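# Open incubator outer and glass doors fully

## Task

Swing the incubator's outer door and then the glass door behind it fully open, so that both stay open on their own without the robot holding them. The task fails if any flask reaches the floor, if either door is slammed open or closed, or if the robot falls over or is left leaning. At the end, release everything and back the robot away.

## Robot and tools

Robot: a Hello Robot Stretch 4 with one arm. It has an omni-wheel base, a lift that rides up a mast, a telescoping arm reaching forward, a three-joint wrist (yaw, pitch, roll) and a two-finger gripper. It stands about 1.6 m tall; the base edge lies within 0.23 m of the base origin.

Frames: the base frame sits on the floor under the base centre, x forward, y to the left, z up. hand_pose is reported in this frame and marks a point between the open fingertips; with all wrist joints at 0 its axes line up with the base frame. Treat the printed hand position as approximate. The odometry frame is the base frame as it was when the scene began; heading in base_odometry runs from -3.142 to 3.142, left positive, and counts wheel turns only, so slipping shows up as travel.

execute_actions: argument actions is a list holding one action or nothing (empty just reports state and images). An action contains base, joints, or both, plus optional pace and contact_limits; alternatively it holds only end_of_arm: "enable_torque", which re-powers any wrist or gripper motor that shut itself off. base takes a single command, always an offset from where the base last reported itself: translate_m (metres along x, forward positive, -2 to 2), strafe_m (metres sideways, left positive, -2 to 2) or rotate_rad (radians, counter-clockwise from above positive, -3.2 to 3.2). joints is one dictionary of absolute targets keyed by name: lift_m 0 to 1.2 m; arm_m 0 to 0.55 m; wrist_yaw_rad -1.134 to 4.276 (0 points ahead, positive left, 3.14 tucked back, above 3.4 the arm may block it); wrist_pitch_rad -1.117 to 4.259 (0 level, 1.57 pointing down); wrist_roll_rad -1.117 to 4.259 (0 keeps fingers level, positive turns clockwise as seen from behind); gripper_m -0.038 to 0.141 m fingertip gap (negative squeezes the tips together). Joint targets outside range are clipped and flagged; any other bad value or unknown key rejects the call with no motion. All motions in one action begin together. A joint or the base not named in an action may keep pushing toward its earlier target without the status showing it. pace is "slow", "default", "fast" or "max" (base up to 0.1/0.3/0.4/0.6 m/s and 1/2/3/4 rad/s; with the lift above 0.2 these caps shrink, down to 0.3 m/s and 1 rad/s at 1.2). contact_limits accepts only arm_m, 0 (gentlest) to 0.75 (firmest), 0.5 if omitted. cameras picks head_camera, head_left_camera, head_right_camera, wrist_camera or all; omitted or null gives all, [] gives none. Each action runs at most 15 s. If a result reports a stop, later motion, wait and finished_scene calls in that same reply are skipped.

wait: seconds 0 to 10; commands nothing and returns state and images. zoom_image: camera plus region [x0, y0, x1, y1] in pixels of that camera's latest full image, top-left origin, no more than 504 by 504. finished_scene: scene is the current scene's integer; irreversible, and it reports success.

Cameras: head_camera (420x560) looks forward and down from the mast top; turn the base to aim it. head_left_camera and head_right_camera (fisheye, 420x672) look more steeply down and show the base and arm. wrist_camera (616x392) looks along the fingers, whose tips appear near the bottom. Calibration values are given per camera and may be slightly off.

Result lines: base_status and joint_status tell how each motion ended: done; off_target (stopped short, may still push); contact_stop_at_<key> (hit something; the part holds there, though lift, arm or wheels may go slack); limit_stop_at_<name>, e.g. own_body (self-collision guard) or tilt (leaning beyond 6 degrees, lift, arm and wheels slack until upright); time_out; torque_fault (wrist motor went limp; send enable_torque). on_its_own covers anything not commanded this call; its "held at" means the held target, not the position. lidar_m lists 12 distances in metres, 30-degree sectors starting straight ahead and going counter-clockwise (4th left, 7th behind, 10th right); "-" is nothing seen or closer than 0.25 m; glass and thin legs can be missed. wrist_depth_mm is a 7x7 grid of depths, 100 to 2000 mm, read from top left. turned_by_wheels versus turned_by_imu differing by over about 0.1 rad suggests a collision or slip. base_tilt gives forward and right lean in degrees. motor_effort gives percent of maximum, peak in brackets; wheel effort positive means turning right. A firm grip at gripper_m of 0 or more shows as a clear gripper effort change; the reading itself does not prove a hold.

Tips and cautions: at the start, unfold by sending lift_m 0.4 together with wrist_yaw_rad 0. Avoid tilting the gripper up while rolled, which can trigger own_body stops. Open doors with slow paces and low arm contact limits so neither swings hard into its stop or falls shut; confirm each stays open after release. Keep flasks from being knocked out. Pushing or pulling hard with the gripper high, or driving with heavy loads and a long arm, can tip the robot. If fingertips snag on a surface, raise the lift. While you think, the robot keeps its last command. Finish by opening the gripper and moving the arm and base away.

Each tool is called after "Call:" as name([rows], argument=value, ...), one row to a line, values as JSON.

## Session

Call:
execute_actions(actions=[])

Scene clock: 0.00 s.
base_odometry: x=+0.000 y=+0.000 heading=+0.000 (m, m, rad; odometry frame)
turned_by_wheels: +0.000 (rad since the last result)
turned_by_imu: +0.000 (rad since the last result)
base_tilt: forward=-0.4 right=-0.3 (deg)
lidar_m: 1.37 1.36 1.70 2.18 2.20 2.58 1.65 1.66 2.77 1.73 1.74 1.61
base_status: not commanded
joint_positions: lift_m=+0.170 arm_m=-0.003 wrist_yaw_rad=+3.059 wrist_pitch_rad=+0.005 wrist_roll_rad=-0.013 gripper_m=+0.057
joint_status: not commanded
motor_effort: lift_m=+19 arm_m=-1 wrist_yaw_rad=+0 wrist_pitch_rad=-7 wrist_roll_rad=+2 gripper_m=-3 wheel_0=+0 wheel_1=+0 wheel_2=+0 (%)
hand_pose: x=-0.1119 y=+0.1110 z=+0.3468 quat_wxyz=(+0.041, -0.003, -0.007, +0.999) (m; base frame)
wrist_depth_mm: 140 194 - - - - - / 108 143 - - - - - / 111 143 - - - - - / 128 150 - - - - - / 1576 1756 - - - - - / 1464 1499 208 1499 222 1576 1576 / 946 842 946 163 904 976 976
pictures: head_camera, head_left_camera, head_right_camera, wrist_camera
camera_calibration (this result's frames):
wrist_camera: T_world_to_cam=[[0.126676, 0.991277, 0.0363617, -0.116341], [-0.00971651, 0.0378952, -0.999234, 0.397762], [-0.991897, 0.126225, 0.0144322, 0.0993029], [0, 0, 0, 1]] pos_world=[0.117101, 0.0877185, 0.400255]
Images, in order (width x height): head_camera 420x560, head_left_camera 420x672, head_right_camera 420x672, wrist_camera 616x392.

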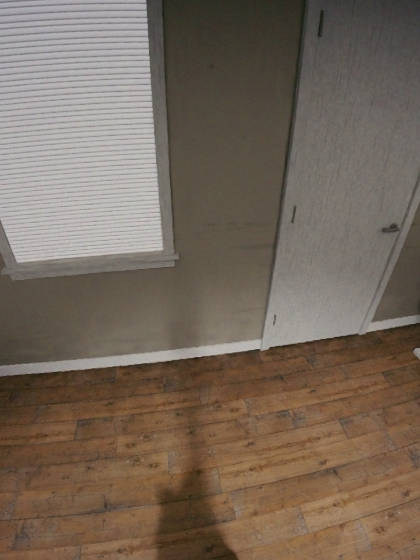

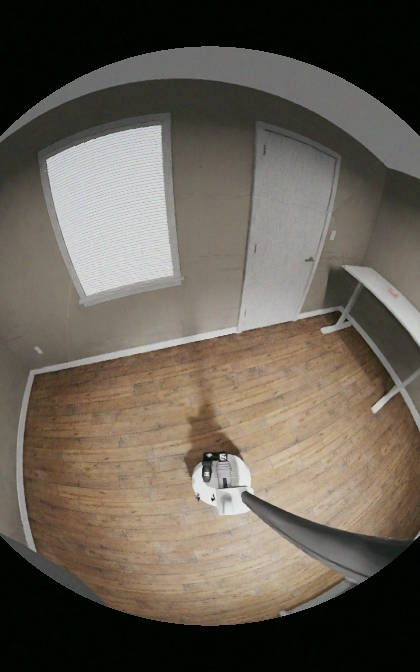

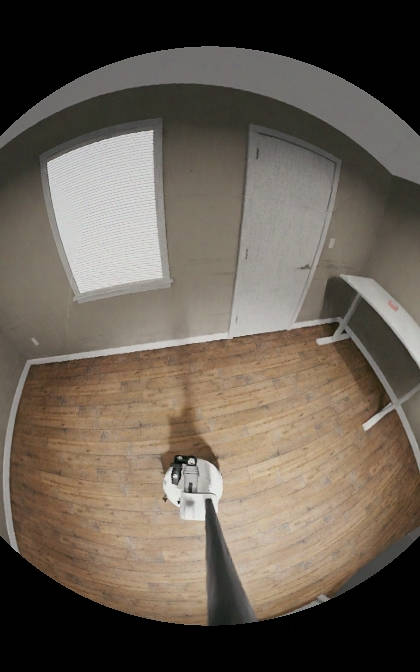

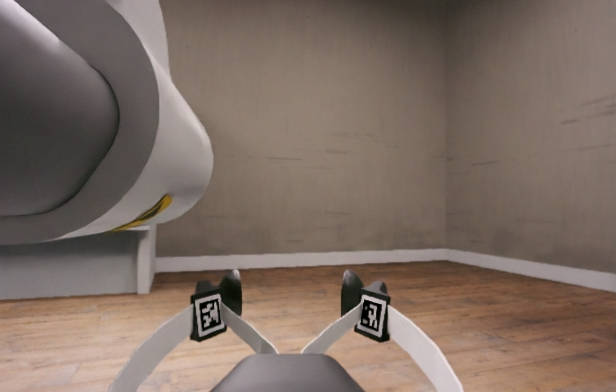

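Call:
execute_actions([
  {"base": {"rotate_rad": -2.9}, "joints": {"lift_m": 0.5, "wrist_yaw_rad": 0, "gripper_m": 0.09}, "pace": "fast"},
])

Scene clock: 2.73 s.
base_odometry: x=+0.000 y=+0.000 heading=-2.900 (m, m, rad; odometry frame)
turned_by_wheels: -2.900 (rad since the last result)
turned_by_imu: -2.936 (rad since the last result)
base_tilt: forward=-0.1 right=-0.3 (deg)
lidar_m: 1.64 1.72 2.64 1.71 1.82 1.46 1.39 1.45 2.09 2.17 2.29 2.41
base_status: done
joint_positions: lift_m=+0.500 arm_m=-0.003 wrist_yaw_rad=+0.000 wrist_pitch_rad=+0.005 wrist_roll_rad=-0.013 gripper_m=+0.090
joint_status: all done
motor_effort: lift_m=+22(25) arm_m=-1(1) wrist_yaw_rad=-1(5) wrist_pitch_rad=-8(8) wrist_roll_rad=+1(2) gripper_m=+0(2) wheel_0=-1(2) wheel_1=-1(11) wheel_2=-2(8) (%)
hand_pose: x=+0.4569 y=-0.0873 z=+0.6766 quat_wxyz=(+1.000, -0.007, +0.002, +0.000) (m; base frame)
wrist_depth_mm: - - - - - - - / - - - - - - - / - 1430 1464 - - - - / - 1430 1499 - - - - / - 1464 1464 - - - - / - 1430 218 - 215 - - / 1661 1499 1537 157 1618 1756 1756
pictures: head_camera, head_left_camera, head_right_camera, wrist_camera
camera_calibration (this result's frames):
wrist_camera: T_world_to_cam=[[-0.0437019, -0.998383, 0.0363635, -0.099649], [0.0128209, -0.0369558, -0.999235, 0.723471], [0.998962, -0.0432023, 0.0144152, -0.240623], [0, 0, 0, 1]] pos_world=[0.226743, -0.0831468, 0.73001]
Images, in order (width x height): head_camera 420x560, head_left_camera 420x672, head_right_camera 420x672, wrist_camera 616x392.

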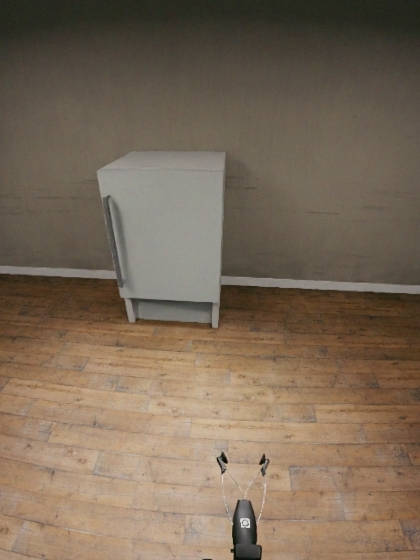

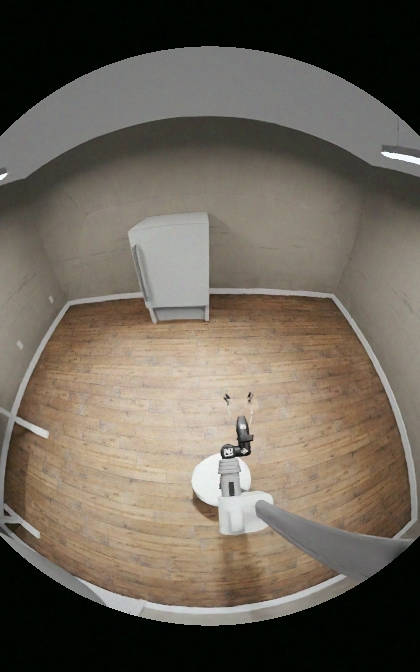

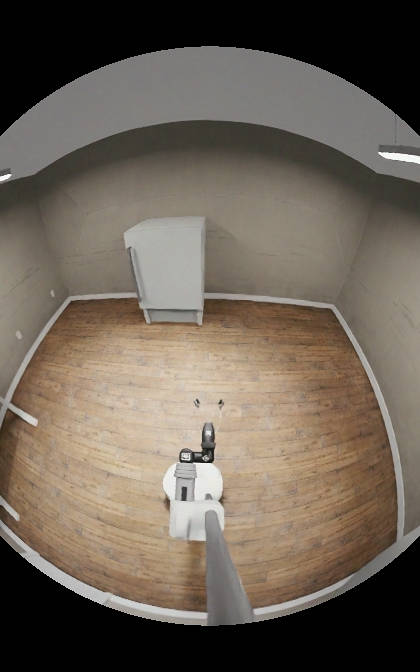

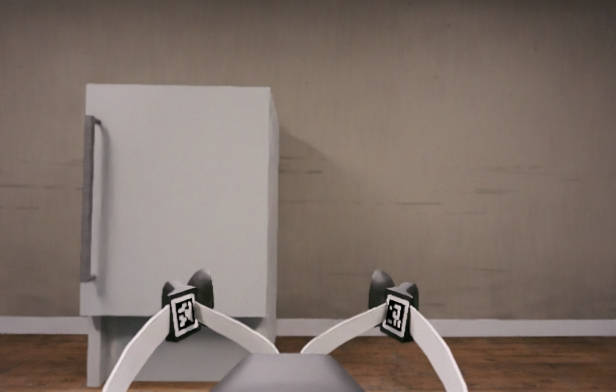

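Call:
execute_actions([
  {"base": {"strafe_m": 0.76}, "pace": "max"},
], cameras=[])

Call:
execute_actions([
  {"base": {"translate_m": 0.66}, "joints": {"arm_m": 0.3}, "pace": "max"},
], cameras=["wrist_camera", "head_camera"])

Scene clock: 6.23 s.
base_odometry: x=+0.182 y=-0.738 heading=-2.900 (m, m, rad; odometry frame)
turned_by_wheels: +0.000 (rad since the last result)
turned_by_imu: -0.002 (rad since the last result)
base_tilt: forward=-0.3 right=-0.3 (deg)
lidar_m: 1.61 2.44 1.00 0.96 1.00 1.45 1.37 1.48 2.01 2.92 3.07 1.72
base_status: done
joint_positions: lift_m=+0.500 arm_m=-0.003 wrist_yaw_rad=+0.000 wrist_pitch_rad=+0.005 wrist_roll_rad=-0.013 gripper_m=+0.090
joint_status: not commanded
motor_effort: lift_m=+20(22) arm_m=+0(1) wrist_yaw_rad=+0(1) wrist_pitch_rad=-8(8) wrist_roll_rad=+1(1) gripper_m=-4(2) wheel_0=+2(13) wheel_1=+1(16) wheel_2=-1(3) (%)
hand_pose: x=+0.4569 y=-0.0874 z=+0.6767 quat_wxyz=(+1.000, -0.007, +0.002, +0.000) (m; base frame)
wrist_depth_mm: - - - - - - - / - - - - - - - / - - - 1464 1499 - - / - - - 1499 1464 - - / - - - 1464 1464 - - / - - 219 1499 215 - - / 1661 1576 1708 157 1576 1756 1756
pictures: none
No camera images: the call's "cameras" was empty. Leave "cameras" out to get every camera's image.

Scene clock: 9.10 s.
base_odometry: x=-0.459 y=-0.896 heading=-2.900 (m, m, rad; odometry frame)
turned_by_wheels: +0.000 (rad since the last result)
turned_by_imu: -0.002 (rad since the last result)
base_tilt: forward=-0.2 right=-0.3 (deg)
lidar_m: 0.94 1.75 1.87 1.34 1.06 1.45 2.04 2.17 2.99 2.96 2.34 1.04
base_status: done
joint_positions: lift_m=+0.500 arm_m=+0.299 wrist_yaw_rad=+0.000 wrist_pitch_rad=+0.005 wrist_roll_rad=-0.013 gripper_m=+0.090
joint_status: all done
motor_effort: lift_m=+20(20) arm_m=+6(4) wrist_yaw_rad=-1(1) wrist_pitch_rad=-8(7) wrist_roll_rad=+1(1) gripper_m=-2(2) wheel_0=-1(11) wheel_1=+0(7) wheel_2=+1(13) (%)
hand_pose: x=+0.7584 y=-0.0874 z=+0.6767 quat_wxyz=(+1.000, -0.007, +0.002, +0.000) (m; base frame)
wrist_depth_mm: 1182 1182 1182 496 500 504 508 / 1182 1160 1182 492 496 500 500 / 1160 1160 1182 488 496 500 500 / 1160 1138 1160 488 492 496 500 / 1160 1182 1160 488 492 492 500 / 1160 1160 218 484 216 492 496 / 1138 1138 1138 157 484 488 492
pictures: head_camera, wrist_camera
camera_calibration (this result's frames):
wrist_camera: T_world_to_cam=[[-0.0439472, -0.998372, 0.0363624, -0.0863625], [0.012841, -0.0369591, -0.999234, 0.719765], [0.998951, -0.0434466, 0.0144443, -0.541839], [0, 0, 0, 1]] pos_world=[0.528233, -0.0831611, 0.73018]
Images, in order (width x height): head_camera 420x560, wrist_camera 616x392.

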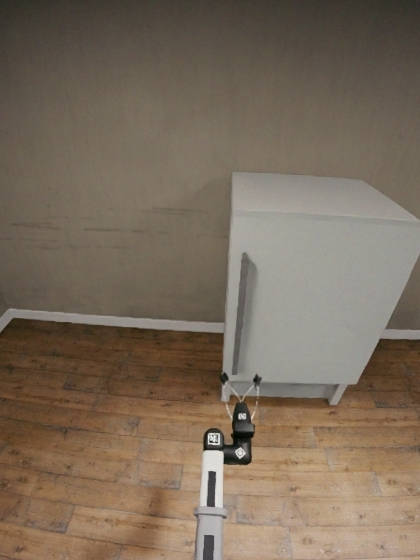

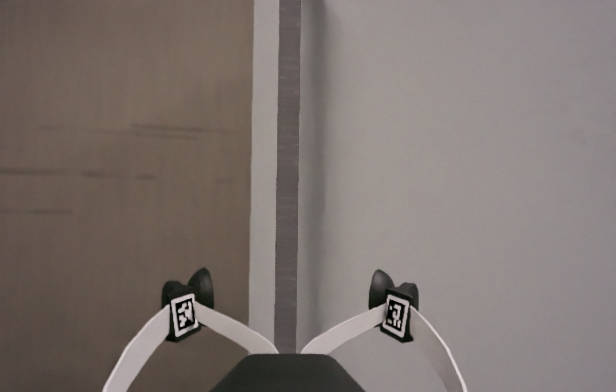

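Call:
execute_actions([
  {"joints": {"arm_m": 0.52, "gripper_m": 0.075}, "contact_limits": {"arm_m": 0.1}},
], cameras=["wrist_camera"])

Scene clock: 11.10 s.
base_odometry: x=-0.459 y=-0.896 heading=-2.900 (m, m, rad; odometry frame)
turned_by_wheels: +0.000 (rad since the last result)
turned_by_imu: +0.000 (rad since the last result)
base_tilt: forward=-0.2 right=-0.4 (deg)
lidar_m: 0.92 1.75 1.86 1.37 1.06 1.48 2.03 2.13 3.00 2.94 2.35 1.05
base_status: not commanded
joint_positions: lift_m=+0.500 arm_m=+0.519 wrist_yaw_rad=+0.000 wrist_pitch_rad=+0.005 wrist_roll_rad=-0.013 gripper_m=+0.075
joint_status: all done
motor_effort: lift_m=+20(20) arm_m=+6(6) wrist_yaw_rad=-1(0) wrist_pitch_rad=-7(8) wrist_roll_rad=+1(1) gripper_m=-4(4) wheel_0=-1(1) wheel_1=+0(0) wheel_2=+1(1) (%)
contact_limits: arm_m 0.1
hand_pose: x=+0.9783 y=-0.0874 z=+0.6767 quat_wxyz=(+1.000, -0.007, +0.002, +0.000) (m; base frame)
wrist_depth_mm: 946 960 270 270 272 274 276 / 946 946 267 268 272 273 276 / 931 931 267 268 270 272 274 / 931 946 266 266 270 271 272 / 931 931 265 266 267 271 272 / 931 917 196 265 215 267 270 / 917 917 597 158 264 267 268
pictures: wrist_camera
camera_calibration (this result's frames):
wrist_camera: T_world_to_cam=[[-0.0439714, -0.998371, 0.0363617, -0.0766794], [0.0128582, -0.0369595, -0.999234, 0.716928], [0.99895, -0.0434701, 0.0144624, -0.761563], [0, 0, 0, 1]] pos_world=[0.748174, -0.0831625, 0.730182]
Images, in order (width x height): wrist_camera 616x392.

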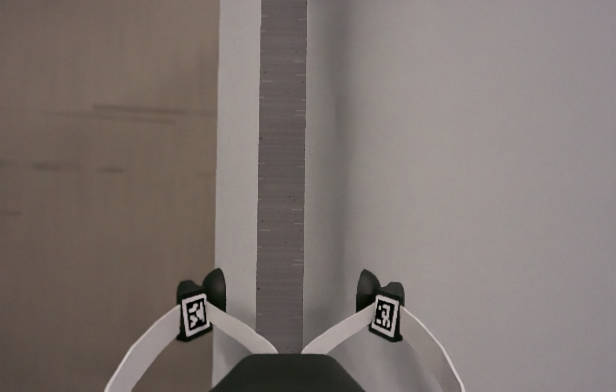

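Call:
execute_actions([
  {"joints": {"gripper_m": -0.038, "arm_m": 0.524}},
], cameras=["wrist_camera"])

Scene clock: 13.03 s.
base_odometry: x=-0.459 y=-0.896 heading=-2.899 (m, m, rad; odometry frame)
turned_by_wheels: +0.001 (rad since the last result)
turned_by_imu: +0.001 (rad since the last result)
base_tilt: forward=-0.2 right=-0.3 (deg)
lidar_m: 0.93 1.75 1.84 1.39 1.03 1.47 2.02 2.16 2.98 2.95 2.33 1.05
base_status: not commanded
joint_positions: lift_m=+0.500 arm_m=+0.525 wrist_yaw_rad=+0.012 wrist_pitch_rad=+0.005 wrist_roll_rad=-0.013 gripper_m=-0.037
joint_status: all done
on_its_own: wrist_yaw_rad is at rest, and its effort (-34) is outside its rest range (-13 to +13)
motor_effort: lift_m=+20(20) arm_m=-4(8) wrist_yaw_rad=-34(34) wrist_pitch_rad=-9(8) wrist_roll_rad=+1(2) gripper_m=-32(31) wheel_0=+0(3) wheel_1=+1(1) wheel_2=+12(12) (%)
hand_pose: x=+0.9850 y=-0.0840 z=+0.6766 quat_wxyz=(+1.000, -0.007, +0.003, +0.006) (m; base frame)
wrist_depth_mm: 946 946 946 190 263 263 263 / 931 946 946 190 262 262 263 / 931 946 946 189 260 260 263 / 917 931 931 188 260 260 262 / 917 946 931 187 258 258 260 / 931 917 195 186 256 258 258 / 917 155 917 185 256 256 257
pictures: wrist_camera
camera_calibration (this result's frames):
wrist_camera: T_world_to_cam=[[-0.0322199, -0.998819, 0.0363769, -0.084612], [0.0129463, -0.0368098, -0.999238, 0.716797], [0.999397, -0.0317244, 0.014117, -0.76735], [0, 0, 0, 1]] pos_world=[0.754881, -0.0824706, 0.730161]
Images, in order (width x height): wrist_camera 616x392.

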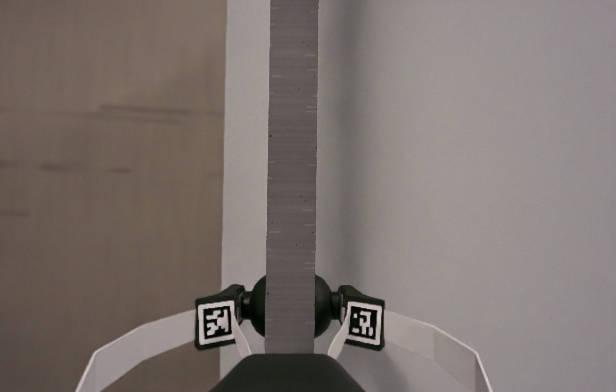

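Call:
execute_actions([
  {"joints": {"arm_m": 0.47}, "pace": "slow"},
], cameras=["wrist_camera"])

Scene clock: 15.00 s.
base_odometry: x=-0.459 y=-0.896 heading=-2.900 (m, m, rad; odometry frame)
turned_by_wheels: -0.001 (rad since the last result)
turned_by_imu: -0.001 (rad since the last result)
base_tilt: forward=-0.3 right=-0.3 (deg)
lidar_m: 0.85 1.76 1.84 1.34 1.04 1.46 2.04 2.15 2.98 2.94 2.35 0.98
base_status: not commanded
joint_positions: lift_m=+0.500 arm_m=+0.471 wrist_yaw_rad=-0.003 wrist_pitch_rad=+0.005 wrist_roll_rad=-0.013 gripper_m=-0.037
joint_status: all done
motor_effort: lift_m=+20(20) arm_m=-7(23) wrist_yaw_rad=+7(38) wrist_pitch_rad=-7(9) wrist_roll_rad=+2(2) gripper_m=-23(34) wheel_0=-1(3) wheel_1=+0(2) wheel_2=+0(13) (%)
hand_pose: x=+0.9303 y=-0.0882 z=+0.6768 quat_wxyz=(+1.000, -0.007, +0.002, -0.001) (m; base frame)
wrist_depth_mm: 991 991 251 185 264 273 281 / 991 991 250 183 263 272 281 / 976 976 249 183 262 270 279 / 960 991 249 182 260 270 278 / 976 976 248 182 259 268 277 / 960 991 190 181 256 268 274 / 960 161 245 179 256 266 273
pictures: wrist_camera
camera_calibration (this result's frames):
wrist_camera: T_world_to_cam=[[-0.046663, -0.998249, 0.0363549, -0.0770467], [0.0129057, -0.036994, -0.999232, 0.717511], [0.998827, -0.046158, 0.0146094, -0.713875], [0, 0, 0, 1]] pos_world=[0.700182, -0.0833192, 0.73019]
Images, in order (width x height): wrist_camera 616x392.

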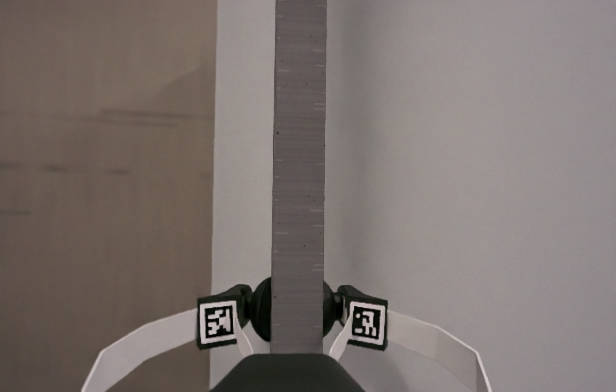

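Call:
execute_actions([
  {"base": {"strafe_m": -0.04}, "joints": {"arm_m": 0.37}},
], cameras=[])

Call:
execute_actions([
  {"base": {"strafe_m": -0.052}, "joints": {"arm_m": 0.27}},
], cameras=[])

Call:
execute_actions([
  {"base": {"strafe_m": -0.077}, "joints": {"arm_m": 0.17}},
], cameras=["wrist_camera", "head_camera"])

Scene clock: 18.13 s.
base_odometry: x=-0.469 y=-0.857 heading=-2.899 (m, m, rad; odometry frame)
turned_by_wheels: +0.001 (rad since the last result)
turned_by_imu: +0.001 (rad since the last result)
base_tilt: forward=-0.2 right=-0.3 (deg)
lidar_m: 0.77 1.74 1.90 1.33 1.08 1.50 2.02 2.13 2.98 2.91 2.35 0.92
base_status: done
joint_positions: lift_m=+0.500 arm_m=+0.371 wrist_yaw_rad=+0.003 wrist_pitch_rad=+0.005 wrist_roll_rad=-0.013 gripper_m=-0.037
joint_status: all done
motor_effort: lift_m=+20(20) arm_m=-5(9) wrist_yaw_rad=-9(28) wrist_pitch_rad=-8(8) wrist_roll_rad=+2(2) gripper_m=-20(24) wheel_0=+6(15) wheel_1=+3(3) wheel_2=+3(6) (%)
hand_pose: x=+0.8306 y=-0.0866 z=+0.6767 quat_wxyz=(+1.000, -0.007, +0.002, +0.002) (m; base frame)
wrist_depth_mm: 1118 1098 244 184 274 297 320 / 1098 1098 243 183 274 296 317 / 1078 1078 241 181 274 296 317 / 1098 1078 240 180 272 294 315 / 1078 1060 238 180 271 293 314 / 1078 1078 193 179 268 291 314 / 1078 1060 233 176 264 290 310
pictures: none
No camera images: the call's "cameras" was empty. Leave "cameras" out to get every camera's image.

Scene clock: 19.40 s.
base_odometry: x=-0.481 y=-0.807 heading=-2.900 (m, m, rad; odometry frame)
turned_by_wheels: +0.000 (rad since the last result)
turned_by_imu: +0.000 (rad since the last result)
base_tilt: forward=-0.2 right=-0.2 (deg)
lidar_m: 0.65 1.77 1.95 1.34 1.13 1.55 2.04 2.12 2.95 2.85 2.37 0.82
base_status: done
joint_positions: lift_m=+0.500 arm_m=+0.271 wrist_yaw_rad=-0.003 wrist_pitch_rad=+0.005 wrist_roll_rad=-0.013 gripper_m=-0.037
joint_status: all done
motor_effort: lift_m=+20(20) arm_m=-5(10) wrist_yaw_rad=+9(33) wrist_pitch_rad=-8(8) wrist_roll_rad=+2(0) gripper_m=-22(23) wheel_0=-4(18) wheel_1=+0(5) wheel_2=-1(6) (%)
hand_pose: x=+0.7301 y=-0.0882 z=+0.6767 quat_wxyz=(+1.000, -0.007, +0.003, -0.001) (m; base frame)
wrist_depth_mm: 1182 1182 223 174 286 334 392 / 1182 1205 223 173 286 332 389 / 1182 1182 222 171 283 332 389 / 1182 1182 221 169 285 332 387 / 1160 1182 217 169 282 329 384 / 1160 1182 181 168 282 327 382 / 1160 206 213 165 267 327 379
pictures: none
No camera images: the call's "cameras" was empty. Leave "cameras" out to get every camera's image.

Scene clock: 20.73 s.
base_odometry: x=-0.500 y=-0.732 heading=-2.900 (m, m, rad; odometry frame)
turned_by_wheels: +0.000 (rad since the last result)
turned_by_imu: +0.000 (rad since the last result)
base_tilt: forward=-0.2 right=-0.3 (deg)
lidar_m: 0.55 1.73 2.02 1.36 1.19 1.67 2.03 2.13 2.87 2.78 2.34 0.75
base_status: done
joint_positions: lift_m=+0.500 arm_m=+0.171 wrist_yaw_rad=-0.001 wrist_pitch_rad=+0.005 wrist_roll_rad=-0.013 gripper_m=-0.037
joint_status: all done
motor_effort: lift_m=+20(20) arm_m=-6(8) wrist_yaw_rad=+3(6) wrist_pitch_rad=-8(8) wrist_roll_rad=+3(1) gripper_m=-18(22) wheel_0=-3(8) wheel_1=+1(11) wheel_2=-1(2) (%)
hand_pose: x=+0.6303 y=-0.0878 z=+0.6766 quat_wxyz=(+1.000, -0.007, +0.003, -0.001) (m; base frame)
wrist_depth_mm: 1255 241 220 175 322 418 580 / 1281 236 214 173 320 415 585 / 1281 231 214 172 320 415 574 / 1281 228 213 170 319 415 574 / 1281 224 213 170 319 413 569 / 1281 220 182 169 317 413 569 / 1255 194 207 164 291 410 564
pictures: head_camera, wrist_camera
camera_calibration (this result's frames):
wrist_camera: T_world_to_cam=[[-0.0452314, -0.998314, 0.036377, -0.0915562], [0.012462, -0.0369753, -0.999238, 0.72154], [0.998899, -0.0447436, 0.0141134, -0.413784], [0, 0, 0, 1]] pos_world=[0.400196, -0.0832368, 0.730161]
Images, in order (width x height): head_camera 420x560, wrist_camera 616x392.

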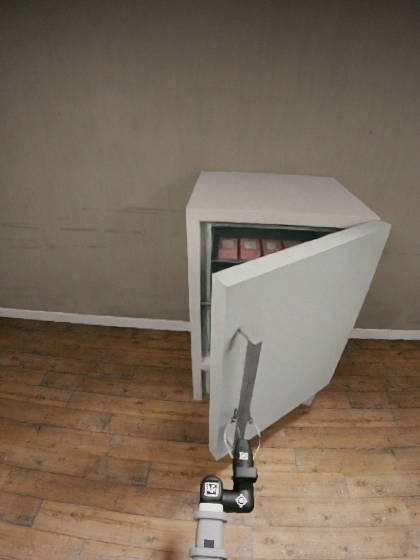

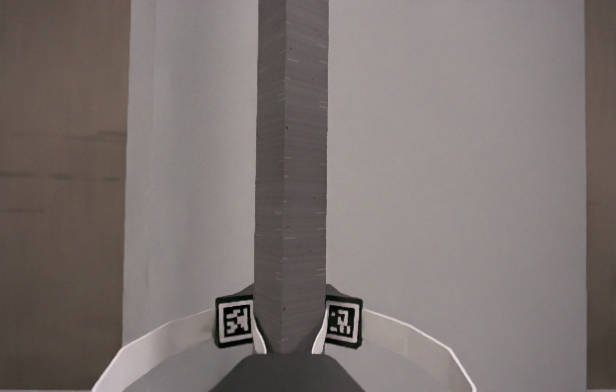

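Call:
execute_actions([
  {"base": {"strafe_m": -0.114}, "joints": {"arm_m": 0.083, "wrist_yaw_rad": 0.1}},
], cameras=["wrist_camera", "head_camera"])

Scene clock: 22.57 s.
base_odometry: x=-0.527 y=-0.621 heading=-2.900 (m, m, rad; odometry frame)
turned_by_wheels: +0.000 (rad since the last result)
turned_by_imu: -0.013 (rad since the last result)
base_tilt: forward=-0.3 right=-0.4 (deg)
lidar_m: 0.47 1.72 2.14 1.51 1.30 1.84 2.04 2.14 2.78 2.66 2.34 0.75
base_status: done
joint_positions: lift_m=+0.500 arm_m=+0.084 wrist_yaw_rad=+0.103 wrist_pitch_rad=+0.005 wrist_roll_rad=-0.013 gripper_m=-0.037
joint_status: all done
motor_effort: lift_m=+20(20) arm_m=-5(15) wrist_yaw_rad=-7(49) wrist_pitch_rad=-9(15) wrist_roll_rad=+2(2) gripper_m=-18(27) wheel_0=+3(24) wheel_1=+1(20) wheel_2=-1(3) (%)
hand_pose: x=+0.5507 y=-0.0574 z=+0.6767 quat_wxyz=(+0.999, -0.007, +0.002, +0.051) (m; base frame)
wrist_depth_mm: 1430 202 211 171 342 480 1336 / 1464 199 211 170 342 484 1336 / 1430 197 211 168 340 480 1336 / 1499 195 210 168 340 477 1336 / 1430 195 209 167 340 480 1336 / 1430 195 181 167 338 477 1336 / 1430 169 203 161 312 473 1308
pictures: head_camera, wrist_camera
camera_calibration (this result's frames):
wrist_camera: T_world_to_cam=[[0.0584058, -0.99763, 0.0363763, -0.121901], [0.0162447, -0.0354839, -0.999238, 0.721663], [0.998161, 0.0589523, 0.0141338, -0.326534], [0, 0, 0, 1]] pos_world=[0.32133, -0.076755, 0.730162]
Images, in order (width x height): head_camera 420x560, wrist_camera 616x392.

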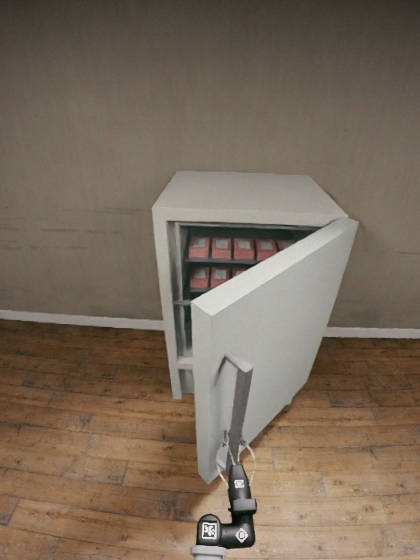

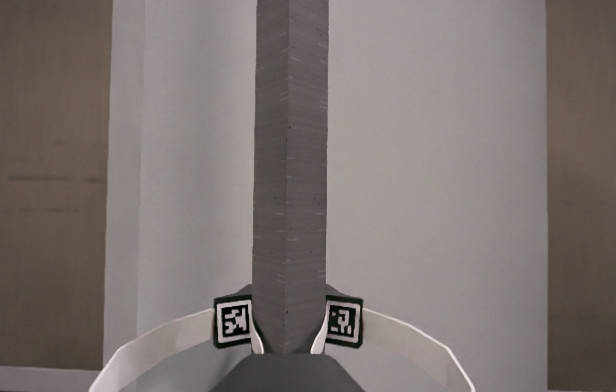

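Call:
execute_actions([
  {"joints": {"gripper_m": 0.05}},
], cameras=[])

Call:
execute_actions([
  {"base": {"translate_m": -0.07}, "joints": {"arm_m": 0.0}},
], cameras=["wrist_camera", "head_camera"])

Scene clock: 24.33 s.
base_odometry: x=-0.527 y=-0.621 heading=-2.900 (m, m, rad; odometry frame)
turned_by_wheels: +0.000 (rad since the last result)
turned_by_imu: +0.000 (rad since the last result)
base_tilt: forward=-0.2 right=-0.3 (deg)
lidar_m: 0.47 1.71 2.14 1.51 1.29 1.84 2.06 2.14 2.76 2.67 2.38 0.75
base_status: not commanded
joint_positions: lift_m=+0.500 arm_m=+0.084 wrist_yaw_rad=+0.097 wrist_pitch_rad=+0.005 wrist_roll_rad=-0.013 gripper_m=+0.050
joint_status: all done
motor_effort: lift_m=+20(20) arm_m=-4(5) wrist_yaw_rad=+7(15) wrist_pitch_rad=-7(8) wrist_roll_rad=+1(1) gripper_m=+0(17) wheel_0=+2(3) wheel_1=+0(1) wheel_2=-1(1) (%)
hand_pose: x=+0.5502 y=-0.0590 z=+0.6767 quat_wxyz=(+0.999, -0.007, +0.002, +0.049) (m; base frame)
wrist_depth_mm: 1464 211 221 283 364 512 1336 / 1464 208 221 283 364 508 1336 / 1430 205 220 282 362 508 1336 / 1430 204 213 282 362 504 1366 / 1430 204 214 281 359 504 1308 / 1430 204 182 189 345 500 1336 / 1397 195 213 174 330 500 1336
pictures: none
No camera images: the call's "cameras" was empty. Leave "cameras" out to get every camera's image.

Scene clock: 25.67 s.
base_odometry: x=-0.459 y=-0.604 heading=-2.900 (m, m, rad; odometry frame)
turned_by_wheels: +0.000 (rad since the last result)
turned_by_imu: +0.000 (rad since the last result)
base_tilt: forward=-0.2 right=-0.3 (deg)
lidar_m: 0.53 1.80 2.14 1.26 1.27 1.82 1.96 2.04 2.78 2.67 2.44 0.85
base_status: done
joint_positions: lift_m=+0.500 arm_m=+0.001 wrist_yaw_rad=+0.100 wrist_pitch_rad=+0.005 wrist_roll_rad=-0.013 gripper_m=+0.050
joint_status: all done
motor_effort: lift_m=+20(20) arm_m=-6(11) wrist_yaw_rad=+0(15) wrist_pitch_rad=-8(8) wrist_roll_rad=+1(1) gripper_m=-4(7) wheel_0=-2(2) wheel_1=+0(9) wheel_2=-1(10) (%)
hand_pose: x=+0.4677 y=-0.0582 z=+0.6767 quat_wxyz=(+0.999, -0.007, +0.002, +0.050) (m; base frame)
wrist_depth_mm: 1618 1618 368 382 535 768 1499 / 1618 1618 368 377 539 759 1537 / 1618 1618 362 379 535 759 1464 / 1661 1576 359 377 535 759 1499 / 1618 1576 357 377 530 750 1464 / 1618 1537 208 325 508 750 1464 / 1576 1499 349 166 492 750 1464
pictures: head_camera, wrist_camera
camera_calibration (this result's frames):
wrist_camera: T_world_to_cam=[[0.0557981, -0.99778, 0.0363646, -0.11661], [0.0164108, -0.0354999, -0.999235, 0.722977], [0.998307, 0.0563522, 0.0143936, -0.244102], [0, 0, 0, 1]] pos_world=[0.238331, -0.0769294, 0.730177]
Images, in order (width x height): head_camera 420x560, wrist_camera 616x392.

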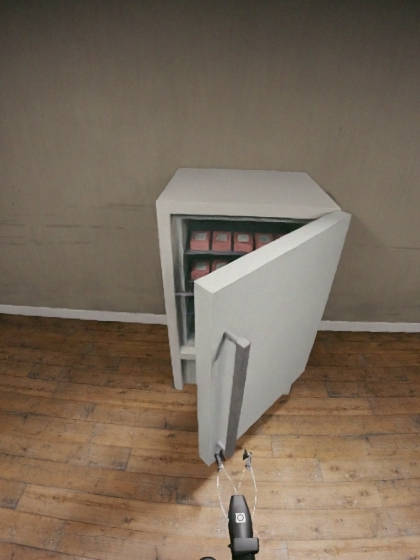

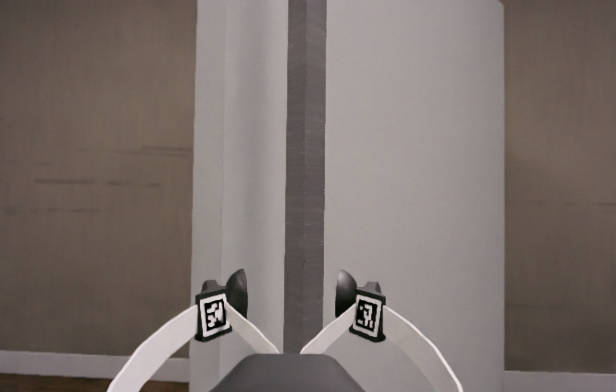

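Call:
execute_actions([
  {"base": {"strafe_m": 0.235}, "joints": {"gripper_m": 0.0, "wrist_yaw_rad": 0.0}, "pace": "fast"},
], cameras=[])

Call:
execute_actions([
  {"base": {"translate_m": 0.1}, "joints": {"arm_m": 0.5}, "pace": "fast", "contact_limits": {"arm_m": 0.2}},
], cameras=["wrist_camera", "head_camera"])

Scene clock: 27.67 s.
base_odometry: x=-0.403 y=-0.833 heading=-2.900 (m, m, rad; odometry frame)
turned_by_wheels: +0.000 (rad since the last result)
turned_by_imu: -0.001 (rad since the last result)
base_tilt: forward=-0.3 right=-0.4 (deg)
lidar_m: 1.13 1.82 1.87 1.17 1.06 1.45 1.96 2.09 2.82 2.89 2.47 0.58
base_status: done
joint_positions: lift_m=+0.500 arm_m=+0.001 wrist_yaw_rad=+0.000 wrist_pitch_rad=+0.005 wrist_roll_rad=-0.013 gripper_m=+0.000
joint_status: all done
motor_effort: lift_m=+20(20) arm_m=-6(6) wrist_yaw_rad=-1(2) wrist_pitch_rad=-7(7) wrist_roll_rad=+1(2) gripper_m=-5(4) wheel_0=+0(14) wheel_1=-3(13) wheel_2=-1(2) (%)
hand_pose: x=+0.4605 y=-0.0873 z=+0.6767 quat_wxyz=(+1.000, -0.007, +0.002, +0.000) (m; base frame)
wrist_depth_mm: 1499 1537 1537 976 377 379 1618 / 1537 1537 1537 1042 377 377 1618 / 1499 1537 1499 1118 375 375 1576 / 1499 1537 1537 1229 373 375 1576 / 1464 1499 1499 1229 373 375 1618 / 1499 1499 191 204 357 373 1537 / 1464 1499 1182 185 256 373 1576
pictures: none
No camera images: the call's "cameras" was empty. Leave "cameras" out to get every camera's image.

Scene clock: 29.77 s.
base_odometry: x=-0.500 y=-0.856 heading=-2.900 (m, m, rad; odometry frame)
turned_by_wheels: +0.000 (rad since the last result)
turned_by_imu: -0.001 (rad since the last result)
base_tilt: forward=-0.3 right=-0.2 (deg)
lidar_m: 1.03 1.70 1.90 1.55 1.09 1.44 2.05 2.16 2.98 2.90 2.35 0.49
base_status: done
joint_positions: lift_m=+0.500 arm_m=+0.499 wrist_yaw_rad=+0.000 wrist_pitch_rad=+0.005 wrist_roll_rad=-0.013 gripper_m=+0.000
joint_status: all done
motor_effort: lift_m=+20(20) arm_m=+6(9) wrist_yaw_rad=-1(1) wrist_pitch_rad=-7(8) wrist_roll_rad=+2(1) gripper_m=-7(6) wheel_0=-1(8) wheel_1=+0(8) wheel_2=+1(11) (%)
contact_limits: arm_m 0.2
hand_pose: x=+0.9584 y=-0.0874 z=+0.6768 quat_wxyz=(+1.000, -0.007, +0.002, +0.000) (m; base frame)
wrist_depth_mm: 917 931 324 430 436 439 445 / 917 917 327 615 609 597 597 / 917 931 332 427 433 436 539 / 891 917 325 820 820 831 654 / 904 917 338 809 831 831 691 / 904 904 191 204 549 508 452 / 891 904 307 184 289 750 668
pictures: head_camera, wrist_camera
camera_calibration (this result's frames):
wrist_camera: T_world_to_cam=[[-0.0439447, -0.998372, 0.0363591, -0.0775736], [0.0129128, -0.0369588, -0.999233, 0.717148], [0.998951, -0.0434415, 0.0145159, -0.741653], [0, 0, 0, 1]] pos_world=[0.728205, -0.0831608, 0.730185]
Images, in order (width x height): head_camera 420x560, wrist_camera 616x392.

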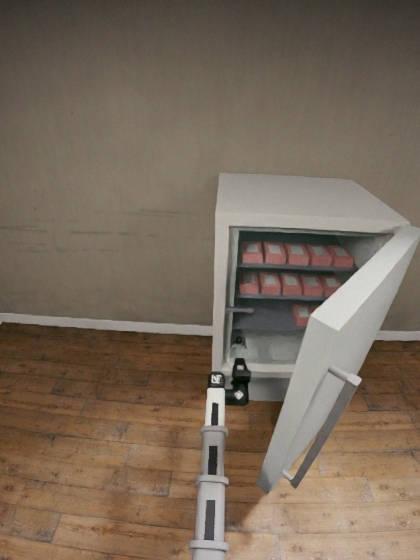

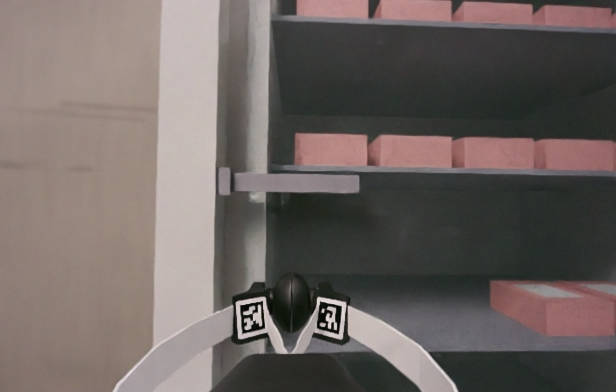

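Call:
execute_actions([
  {"joints": {"wrist_yaw_rad": -1.13}},
], cameras=["head_camera"])

Scene clock: 31.40 s.
base_odometry: x=-0.500 y=-0.856 heading=-2.900 (m, m, rad; odometry frame)
turned_by_wheels: +0.000 (rad since the last result)
turned_by_imu: +0.000 (rad since the last result)
base_tilt: forward=-0.3 right=-0.3 (deg)
lidar_m: 1.02 1.70 1.90 1.57 1.08 1.43 2.07 2.19 2.97 2.90 2.32 0.51
base_status: not commanded
joint_positions: lift_m=+0.500 arm_m=+0.499 wrist_yaw_rad=-1.126 wrist_pitch_rad=+0.005 wrist_roll_rad=-0.013 gripper_m=+0.000
joint_status: all done
joint sent to its limit — the command would take wrist_yaw_rad past its lower limit, so that joint was sent only as far as its limit.
motor_effort: lift_m=+20(20) arm_m=+6(6) wrist_yaw_rad=-1(3) wrist_pitch_rad=-7(8) wrist_roll_rad=+2(0) gripper_m=-5(7) wheel_0=-1(1) wheel_1=+0(0) wheel_2=+1(0) (%)
hand_pose: x=+0.7150 y=-0.2981 z=+0.6767 quat_wxyz=(+0.846, -0.004, +0.006, -0.534) (m; base frame)
wrist_depth_mm: 544 707 676 343 218 160 136 / 627 683 676 342 217 159 135 / 768 699 683 336 215 158 135 / 798 699 683 332 214 158 134 / 768 683 683 329 212 156 134 / 521 668 192 204 200 156 133 / 759 683 569 185 174 154 133
pictures: head_camera
Images, in order (width x height): head_camera 420x560.

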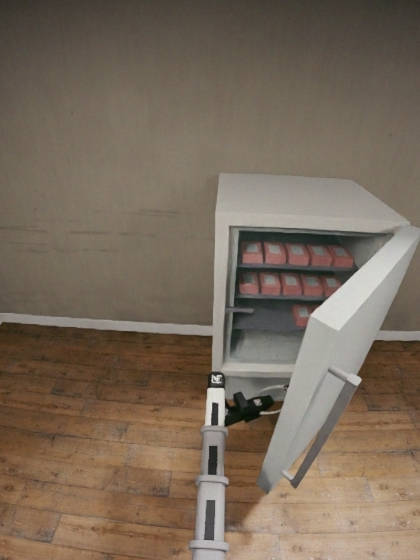

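Call:
execute_actions([
  {"base": {"strafe_m": -0.33}, "pace": "slow"},
], cameras=["head_camera", "head_right_camera"])

Scene clock: 36.17 s.
base_odometry: x=-0.579 y=-0.536 heading=-2.900 (m, m, rad; odometry frame)
turned_by_wheels: +0.000 (rad since the last result)
turned_by_imu: +0.002 (rad since the last result)
base_tilt: forward=-0.2 right=-0.4 (deg)
lidar_m: 1.01 1.07 2.24 1.56 1.40 1.93 2.06 2.17 2.67 2.55 0.42 0.43
base_status: done
joint_positions: lift_m=+0.500 arm_m=+0.499 wrist_yaw_rad=-1.127 wrist_pitch_rad=+0.005 wrist_roll_rad=-0.013 gripper_m=+0.000
joint_status: not commanded
motor_effort: lift_m=+20(20) arm_m=+5(6) wrist_yaw_rad=-1(15) wrist_pitch_rad=-8(7) wrist_roll_rad=+2(2) gripper_m=-7(6) wheel_0=+1(7) wheel_1=-1(3) wheel_2=+0(5) (%)
hand_pose: x=+0.7151 y=-0.2981 z=+0.6767 quat_wxyz=(+0.846, -0.004, +0.006, -0.534) (m; base frame)
wrist_depth_mm: 382 334 290 257 232 211 197 / 382 330 289 256 232 211 196 / 377 329 287 255 230 209 195 / 377 325 286 254 229 208 195 / 370 324 285 252 227 206 193 / 373 320 191 204 224 206 192 / 373 317 273 184 191 205 191
pictures: head_camera, head_right_camera
Images, in order (width x height): head_camera 420x560, head_right_camera 420x672.

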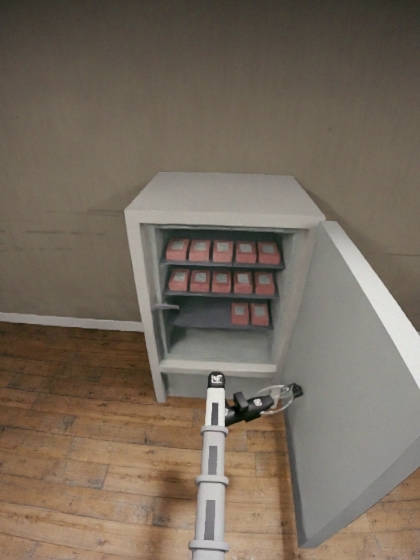

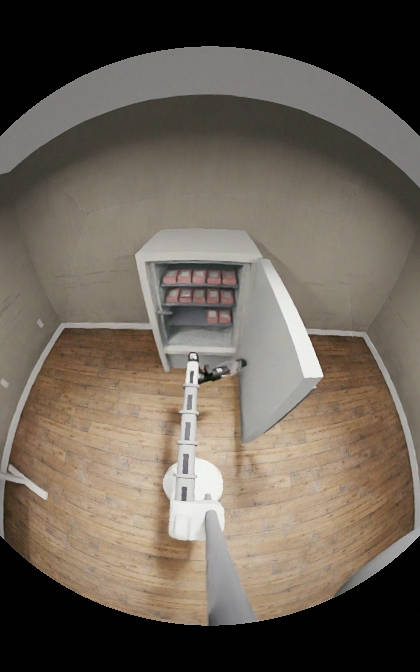

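Call:
execute_actions([
  {"base": {"strafe_m": -0.125}, "pace": "slow"},
], cameras=[])

Scene clock: 38.87 s.
base_odometry: x=-0.609 y=-0.415 heading=-2.900 (m, m, rad; odometry frame)
turned_by_wheels: +0.000 (rad since the last result)
turned_by_imu: +0.001 (rad since the last result)
base_tilt: forward=-0.3 right=-0.3 (deg)
lidar_m: 0.95 1.08 2.36 1.57 1.51 2.12 2.07 2.15 2.55 2.46 0.53 0.59
base_status: done
joint_positions: lift_m=+0.500 arm_m=+0.499 wrist_yaw_rad=-1.127 wrist_pitch_rad=+0.005 wrist_roll_rad=-0.013 gripper_m=+0.000
joint_status: not commanded
motor_effort: lift_m=+20(20) arm_m=+5(5) wrist_yaw_rad=-1(3) wrist_pitch_rad=-8(8) wrist_roll_rad=+0(2) gripper_m=-7(6) wheel_0=+3(18) wheel_1=+0(0) wheel_2=+0(5) (%)
hand_pose: x=+0.7150 y=-0.2981 z=+0.6767 quat_wxyz=(+0.846, -0.004, +0.006, -0.534) (m; base frame)
wrist_depth_mm: 257 252 249 246 243 239 236 / 256 251 248 244 241 237 235 / 254 250 247 244 239 237 234 / 253 249 244 242 239 235 233 / 252 247 244 241 236 234 231 / 251 247 191 204 236 234 231 / 250 245 241 184 200 231 230
pictures: none
No camera images: the call's "cameras" was empty. Leave "cameras" out to get every camera's image.

Call:
execute_actions([
  {"base": {"strafe_m": -0.02}, "pace": "slow"},
], cameras=[])

Scene clock: 40.57 s.
base_odometry: x=-0.608 y=-0.402 heading=-2.845 (m, m, rad; odometry frame)
turned_by_wheels: +0.055 (rad since the last result)
turned_by_imu: +0.056 (rad since the last result)
base_tilt: forward=-0.2 right=-0.3 (deg)
lidar_m: 0.98 1.08 2.35 1.52 1.56 2.12 2.09 2.20 2.50 2.41 0.53 0.58
base_status: strafe_m contact_stop (by the wheels' count: -0.012 of -0.020)
joint_positions: lift_m=+0.500 arm_m=+0.499 wrist_yaw_rad=-1.127 wrist_pitch_rad=+0.005 wrist_roll_rad=-0.013 gripper_m=+0.000
joint_status: not commanded
on_its_own: the wheels are slack since a contact_stop
motor_effort: lift_m=+20(20) arm_m=+5(5) wrist_yaw_rad=-1(5) wrist_pitch_rad=-7(8) wrist_roll_rad=+0(1) gripper_m=-7(6) wheel_0=+0(34) wheel_1=+0(7) wheel_2=+0(11) (%)
hand_pose: x=+0.7150 y=-0.2981 z=+0.6768 quat_wxyz=(+0.845, -0.004, +0.006, -0.534) (m; base frame)
wrist_depth_mm: 291 283 276 268 262 254 249 / 291 282 274 266 260 252 248 / 290 281 274 266 258 252 246 / 287 279 272 264 257 251 245 / 286 278 271 263 255 250 244 / 283 276 191 204 254 248 243 / 283 274 266 185 208 247 243
pictures: none
No camera images: the call's "cameras" was empty. Leave "cameras" out to get every camera's image.

Call:
execute_actions([
  {"base": {"strafe_m": 0.467}, "joints": {"wrist_yaw_rad": 0, "wrist_roll_rad": 1.57, "lift_m": 0.572, "gripper_m": 0.06, "arm_m": 0.4}, "pace": "fast"},
], cameras=[])

Call:
execute_actions([
  {"base": {"rotate_rad": -0.056}, "pace": "fast"},
], cameras=[])

Call:
execute_actions([
  {"base": {"translate_m": 0.12}, "pace": "fast"},
], cameras=["wrist_camera", "head_camera"])

Scene clock: 43.60 s.
base_odometry: x=-0.472 y=-0.849 heading=-2.846 (m, m, rad; odometry frame)
turned_by_wheels: +0.000 (rad since the last result)
turned_by_imu: -0.002 (rad since the last result)
base_tilt: forward=-0.2 right=-0.3 (deg)
lidar_m: 1.05 1.77 1.85 1.20 1.09 1.61 2.04 2.18 2.97 2.88 0.96 1.08
base_status: done
joint_positions: lift_m=+0.572 arm_m=+0.401 wrist_yaw_rad=+0.000 wrist_pitch_rad=+0.005 wrist_roll_rad=+1.569 gripper_m=+0.060
joint_status: all done
motor_effort: lift_m=+22(24) arm_m=-6(7) wrist_yaw_rad=+0(7) wrist_pitch_rad=-7(7) wrist_roll_rad=+3(8) gripper_m=-4(7) wheel_0=+0(8) wheel_1=-2(16) wheel_2=+1(1) (%)
hand_pose: x=+0.8605 y=-0.0875 z=+0.7486 quat_wxyz=(+0.708, +0.707, +0.002, -0.002) (m; base frame)
wrist_depth_mm: 539 683 809 931 668 683 500 / 544 691 809 931 788 691 500 / 544 676 820 946 778 683 500 / 544 597 707 946 668 640 504 / 473 480 484 452 488 500 484 / 1025 1042 207 439 216 1060 931 / 1025 1042 1060 161 1060 1078 1008
pictures: none
No camera images: the call's "cameras" was empty. Leave "cameras" out to get every camera's image.

Scene clock: 44.17 s.
base_odometry: x=-0.472 y=-0.849 heading=-2.902 (m, m, rad; odometry frame)
turned_by_wheels: -0.056 (rad since the last result)
turned_by_imu: -0.057 (rad since the last result)
base_tilt: forward=-0.3 right=-0.3 (deg)
lidar_m: 1.05 1.72 1.90 1.52 1.08 1.46 2.04 2.15 2.98 2.90 0.97 1.07
base_status: done
joint_positions: lift_m=+0.572 arm_m=+0.401 wrist_yaw_rad=+0.000 wrist_pitch_rad=+0.005 wrist_roll_rad=+1.570 gripper_m=+0.060
joint_status: not commanded
motor_effort: lift_m=+22(22) arm_m=-6(6) wrist_yaw_rad=+1(2) wrist_pitch_rad=-7(7) wrist_roll_rad=+4(3) gripper_m=-3(5) wheel_0=-1(8) wheel_1=+1(7) wheel_2=+0(7) (%)
hand_pose: x=+0.8604 y=-0.0875 z=+0.7486 quat_wxyz=(+0.708, +0.707, +0.002, -0.002) (m; base frame)
wrist_depth_mm: 539 683 820 917 831 683 517 / 544 683 820 960 778 683 517 / 539 676 831 960 778 683 517 / 539 683 820 946 768 683 508 / 517 574 627 569 585 597 508 / 459 459 208 445 216 459 455 / 1025 427 433 161 1060 1078 976
pictures: none
No camera images: the call's "cameras" was empty. Leave "cameras" out to get every camera's image.

Scene clock: 45.53 s.
base_odometry: x=-0.589 y=-0.877 heading=-2.902 (m, m, rad; odometry frame)
turned_by_wheels: +0.000 (rad since the last result)
turned_by_imu: +0.000 (rad since the last result)
base_tilt: forward=-0.2 right=-0.5 (deg)
lidar_m: 0.93 1.61 1.91 1.82 1.13 1.46 2.17 2.26 3.03 0.96 0.91 0.98
base_status: done
joint_positions: lift_m=+0.572 arm_m=+0.401 wrist_yaw_rad=+0.000 wrist_pitch_rad=+0.005 wrist_roll_rad=+1.570 gripper_m=+0.060
joint_status: not commanded
motor_effort: lift_m=+22(22) arm_m=-6(6) wrist_yaw_rad=+0(0) wrist_pitch_rad=-7(7) wrist_roll_rad=+3(4) gripper_m=-5(4) wheel_0=+0(7) wheel_1=+0(7) wheel_2=+1(10) (%)
hand_pose: x=+0.8604 y=-0.0874 z=+0.7486 quat_wxyz=(+0.708, +0.707, +0.002, -0.002) (m; base frame)
wrist_depth_mm: 539 462 699 842 508 683 488 / 544 430 707 831 580 683 488 / 544 430 707 831 585 691 484 / 544 430 707 831 585 683 488 / 517 466 569 574 521 597 473 / 357 359 207 368 217 377 379 / 310 309 314 161 320 324 329
pictures: head_camera, wrist_camera
camera_calibration (this result's frames):
wrist_camera: T_world_to_cam=[[-0.0490336, -0.0241231, -0.998506, 0.77971], [0.0176544, 0.999531, -0.0250148, 0.14745], [0.998641, -0.0188546, -0.0485847, -0.595209], [0, 0, 0, 1]] pos_world=[0.630029, -0.139795, 0.753316]
Images, in order (width x height): head_camera 420x560, wrist_camera 616x392.

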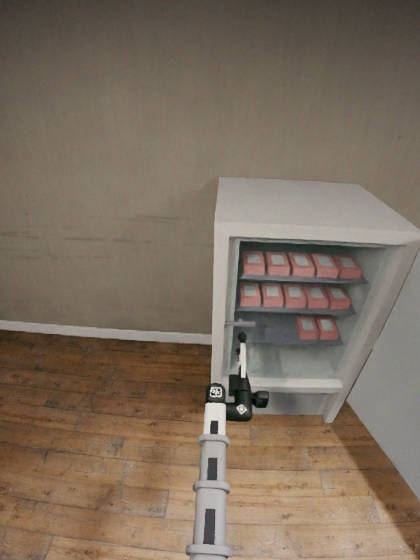

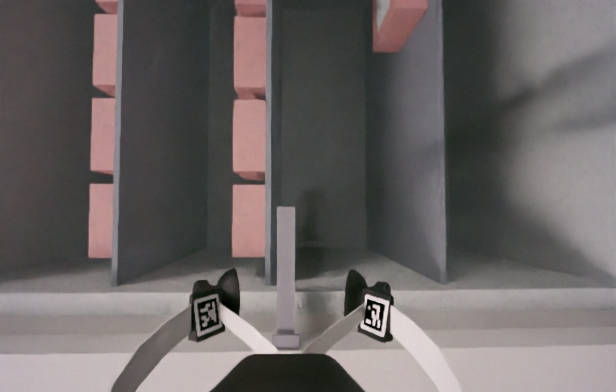

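Call:
execute_actions([
  {"base": {"strafe_m": 0.006}, "joints": {"arm_m": 0.5, "lift_m": 0.577, "gripper_m": 0.05}, "contact_limits": {"arm_m": 0.1}},
], cameras=["wrist_camera"])

Scene clock: 47.17 s.
base_odometry: x=-0.587 y=-0.883 heading=-2.902 (m, m, rad; odometry frame)
turned_by_wheels: +0.000 (rad since the last result)
turned_by_imu: +0.000 (rad since the last result)
base_tilt: forward=-0.2 right=-0.3 (deg)
lidar_m: 0.93 1.60 1.86 1.81 1.12 1.45 2.15 2.27 3.02 0.92 0.92 0.97
base_status: done
joint_positions: lift_m=+0.577 arm_m=+0.499 wrist_yaw_rad=+0.000 wrist_pitch_rad=+0.005 wrist_roll_rad=+1.570 gripper_m=+0.050
joint_status: all done
motor_effort: lift_m=+22(23) arm_m=+6(6) wrist_yaw_rad=+0(0) wrist_pitch_rad=-7(7) wrist_roll_rad=+4(4) gripper_m=-4(2) wheel_0=+1(2) wheel_1=-1(7) wheel_2=-1(1) (%)
contact_limits: arm_m 0.1
hand_pose: x=+0.9583 y=-0.0874 z=+0.7536 quat_wxyz=(+0.708, +0.707, +0.002, -0.002) (m; base frame)
wrist_depth_mm: 330 415 609 741 603 407 496 / 329 418 615 732 603 404 496 / 327 418 609 732 603 375 496 / 325 418 615 723 603 373 496 / 322 418 433 436 535 373 473 / 283 285 196 271 274 283 283 / 262 240 266 150 257 274 274
pictures: wrist_camera
camera_calibration (this result's frames):
wrist_camera: T_world_to_cam=[[-0.0490511, -0.0240686, -0.998506, 0.789485], [0.0175089, 0.999535, -0.0249535, 0.145897], [0.998643, -0.0187068, -0.0486068, -0.692725], [0, 0, 0, 1]] pos_world=[0.727955, -0.139786, 0.758275]
Images, in order (width x height): wrist_camera 616x392.

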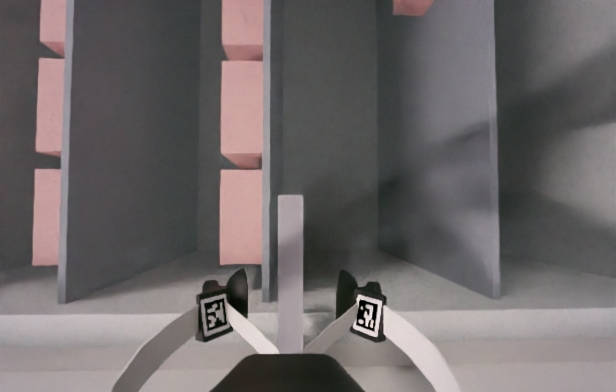

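Call:
execute_actions([
  {"joints": {"arm_m": 0.505, "gripper_m": -0.025}, "contact_limits": {"arm_m": 0.15}},
], cameras=[])

Call:
execute_actions([
  {"joints": {"wrist_roll_rad": 1.2}},
], cameras=["wrist_camera"])

Scene clock: 48.80 s.
base_odometry: x=-0.587 y=-0.883 heading=-2.902 (m, m, rad; odometry frame)
turned_by_wheels: +0.000 (rad since the last result)
turned_by_imu: +0.000 (rad since the last result)
base_tilt: forward=-0.2 right=-0.3 (deg)
lidar_m: 0.92 1.61 1.89 1.79 1.13 1.46 2.15 2.28 3.03 0.93 0.91 0.97
base_status: not commanded
joint_positions: lift_m=+0.577 arm_m=+0.505 wrist_yaw_rad=+0.003 wrist_pitch_rad=+0.004 wrist_roll_rad=+1.570 gripper_m=-0.024
joint_status: all done
motor_effort: lift_m=+22(22) arm_m=+1(6) wrist_yaw_rad=-9(9) wrist_pitch_rad=-5(7) wrist_roll_rad=+2(4) gripper_m=-24(26) wheel_0=-2(1) wheel_1=-1(1) wheel_2=+1(1) (%)
contact_limits: arm_m 0.15
hand_pose: x=+0.9644 y=-0.0865 z=+0.7537 quat_wxyz=(+0.708, +0.707, +0.003, +0.000) (m; base frame)
wrist_depth_mm: 327 413 603 732 609 375 500 / 322 413 603 723 609 377 496 / 327 415 603 732 609 377 496 / 319 415 609 715 609 375 496 / 315 415 430 433 525 375 473 / 281 282 189 206 283 283 281 / 255 196 256 223 256 268 271
pictures: none
No camera images: the call's "cameras" was empty. Leave "cameras" out to get every camera's image.

Scene clock: 49.57 s.
base_odometry: x=-0.587 y=-0.883 heading=-2.902 (m, m, rad; odometry frame)
turned_by_wheels: +0.000 (rad since the last result)
turned_by_imu: +0.000 (rad since the last result)
base_tilt: forward=-0.3 right=-0.3 (deg)
lidar_m: 0.90 1.61 1.89 1.81 1.13 1.41 2.16 2.27 3.03 0.94 0.91 0.97
base_status: not commanded
joint_positions: lift_m=+0.577 arm_m=+0.505 wrist_yaw_rad=+0.001 wrist_pitch_rad=+0.004 wrist_roll_rad=+1.203 gripper_m=-0.024
joint_status: all done
motor_effort: lift_m=+22(22) arm_m=+1(1) wrist_yaw_rad=-3(8) wrist_pitch_rad=-6(6) wrist_roll_rad=-7(10) gripper_m=-21(26) wheel_0=-1(1) wheel_1=-1(1) wheel_2=+2(1) (%)
hand_pose: x=+0.9643 y=-0.0870 z=+0.7536 quat_wxyz=(+0.825, +0.566, +0.002, -0.001) (m; base frame)
wrist_depth_mm: 421 327 452 634 741 609 347 / 449 325 535 332 732 504 355 / 445 342 621 368 732 452 439 / 309 387 654 325 723 399 525 / 258 273 355 496 621 364 517 / 227 259 187 206 436 353 492 / 208 156 223 224 266 310 439
pictures: wrist_camera
camera_calibration (this result's frames):
wrist_camera: T_world_to_cam=[[-0.0478879, -0.380778, -0.923425, 0.701126], [0.0147294, 0.924116, -0.381827, 0.410496], [0.998744, -0.0318864, -0.0386454, -0.707381], [0, 0, 0, 1]] pos_world=[0.734022, -0.134928, 0.776839]
Images, in order (width x height): wrist_camera 616x392.

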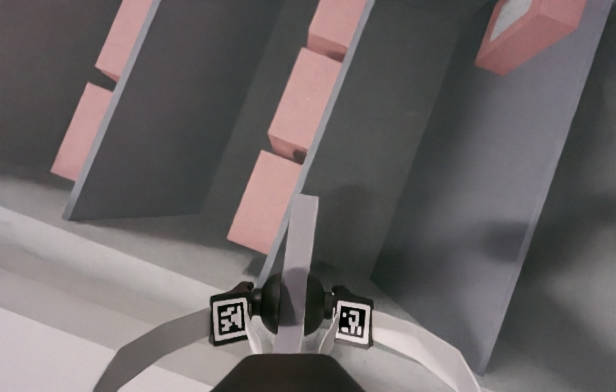

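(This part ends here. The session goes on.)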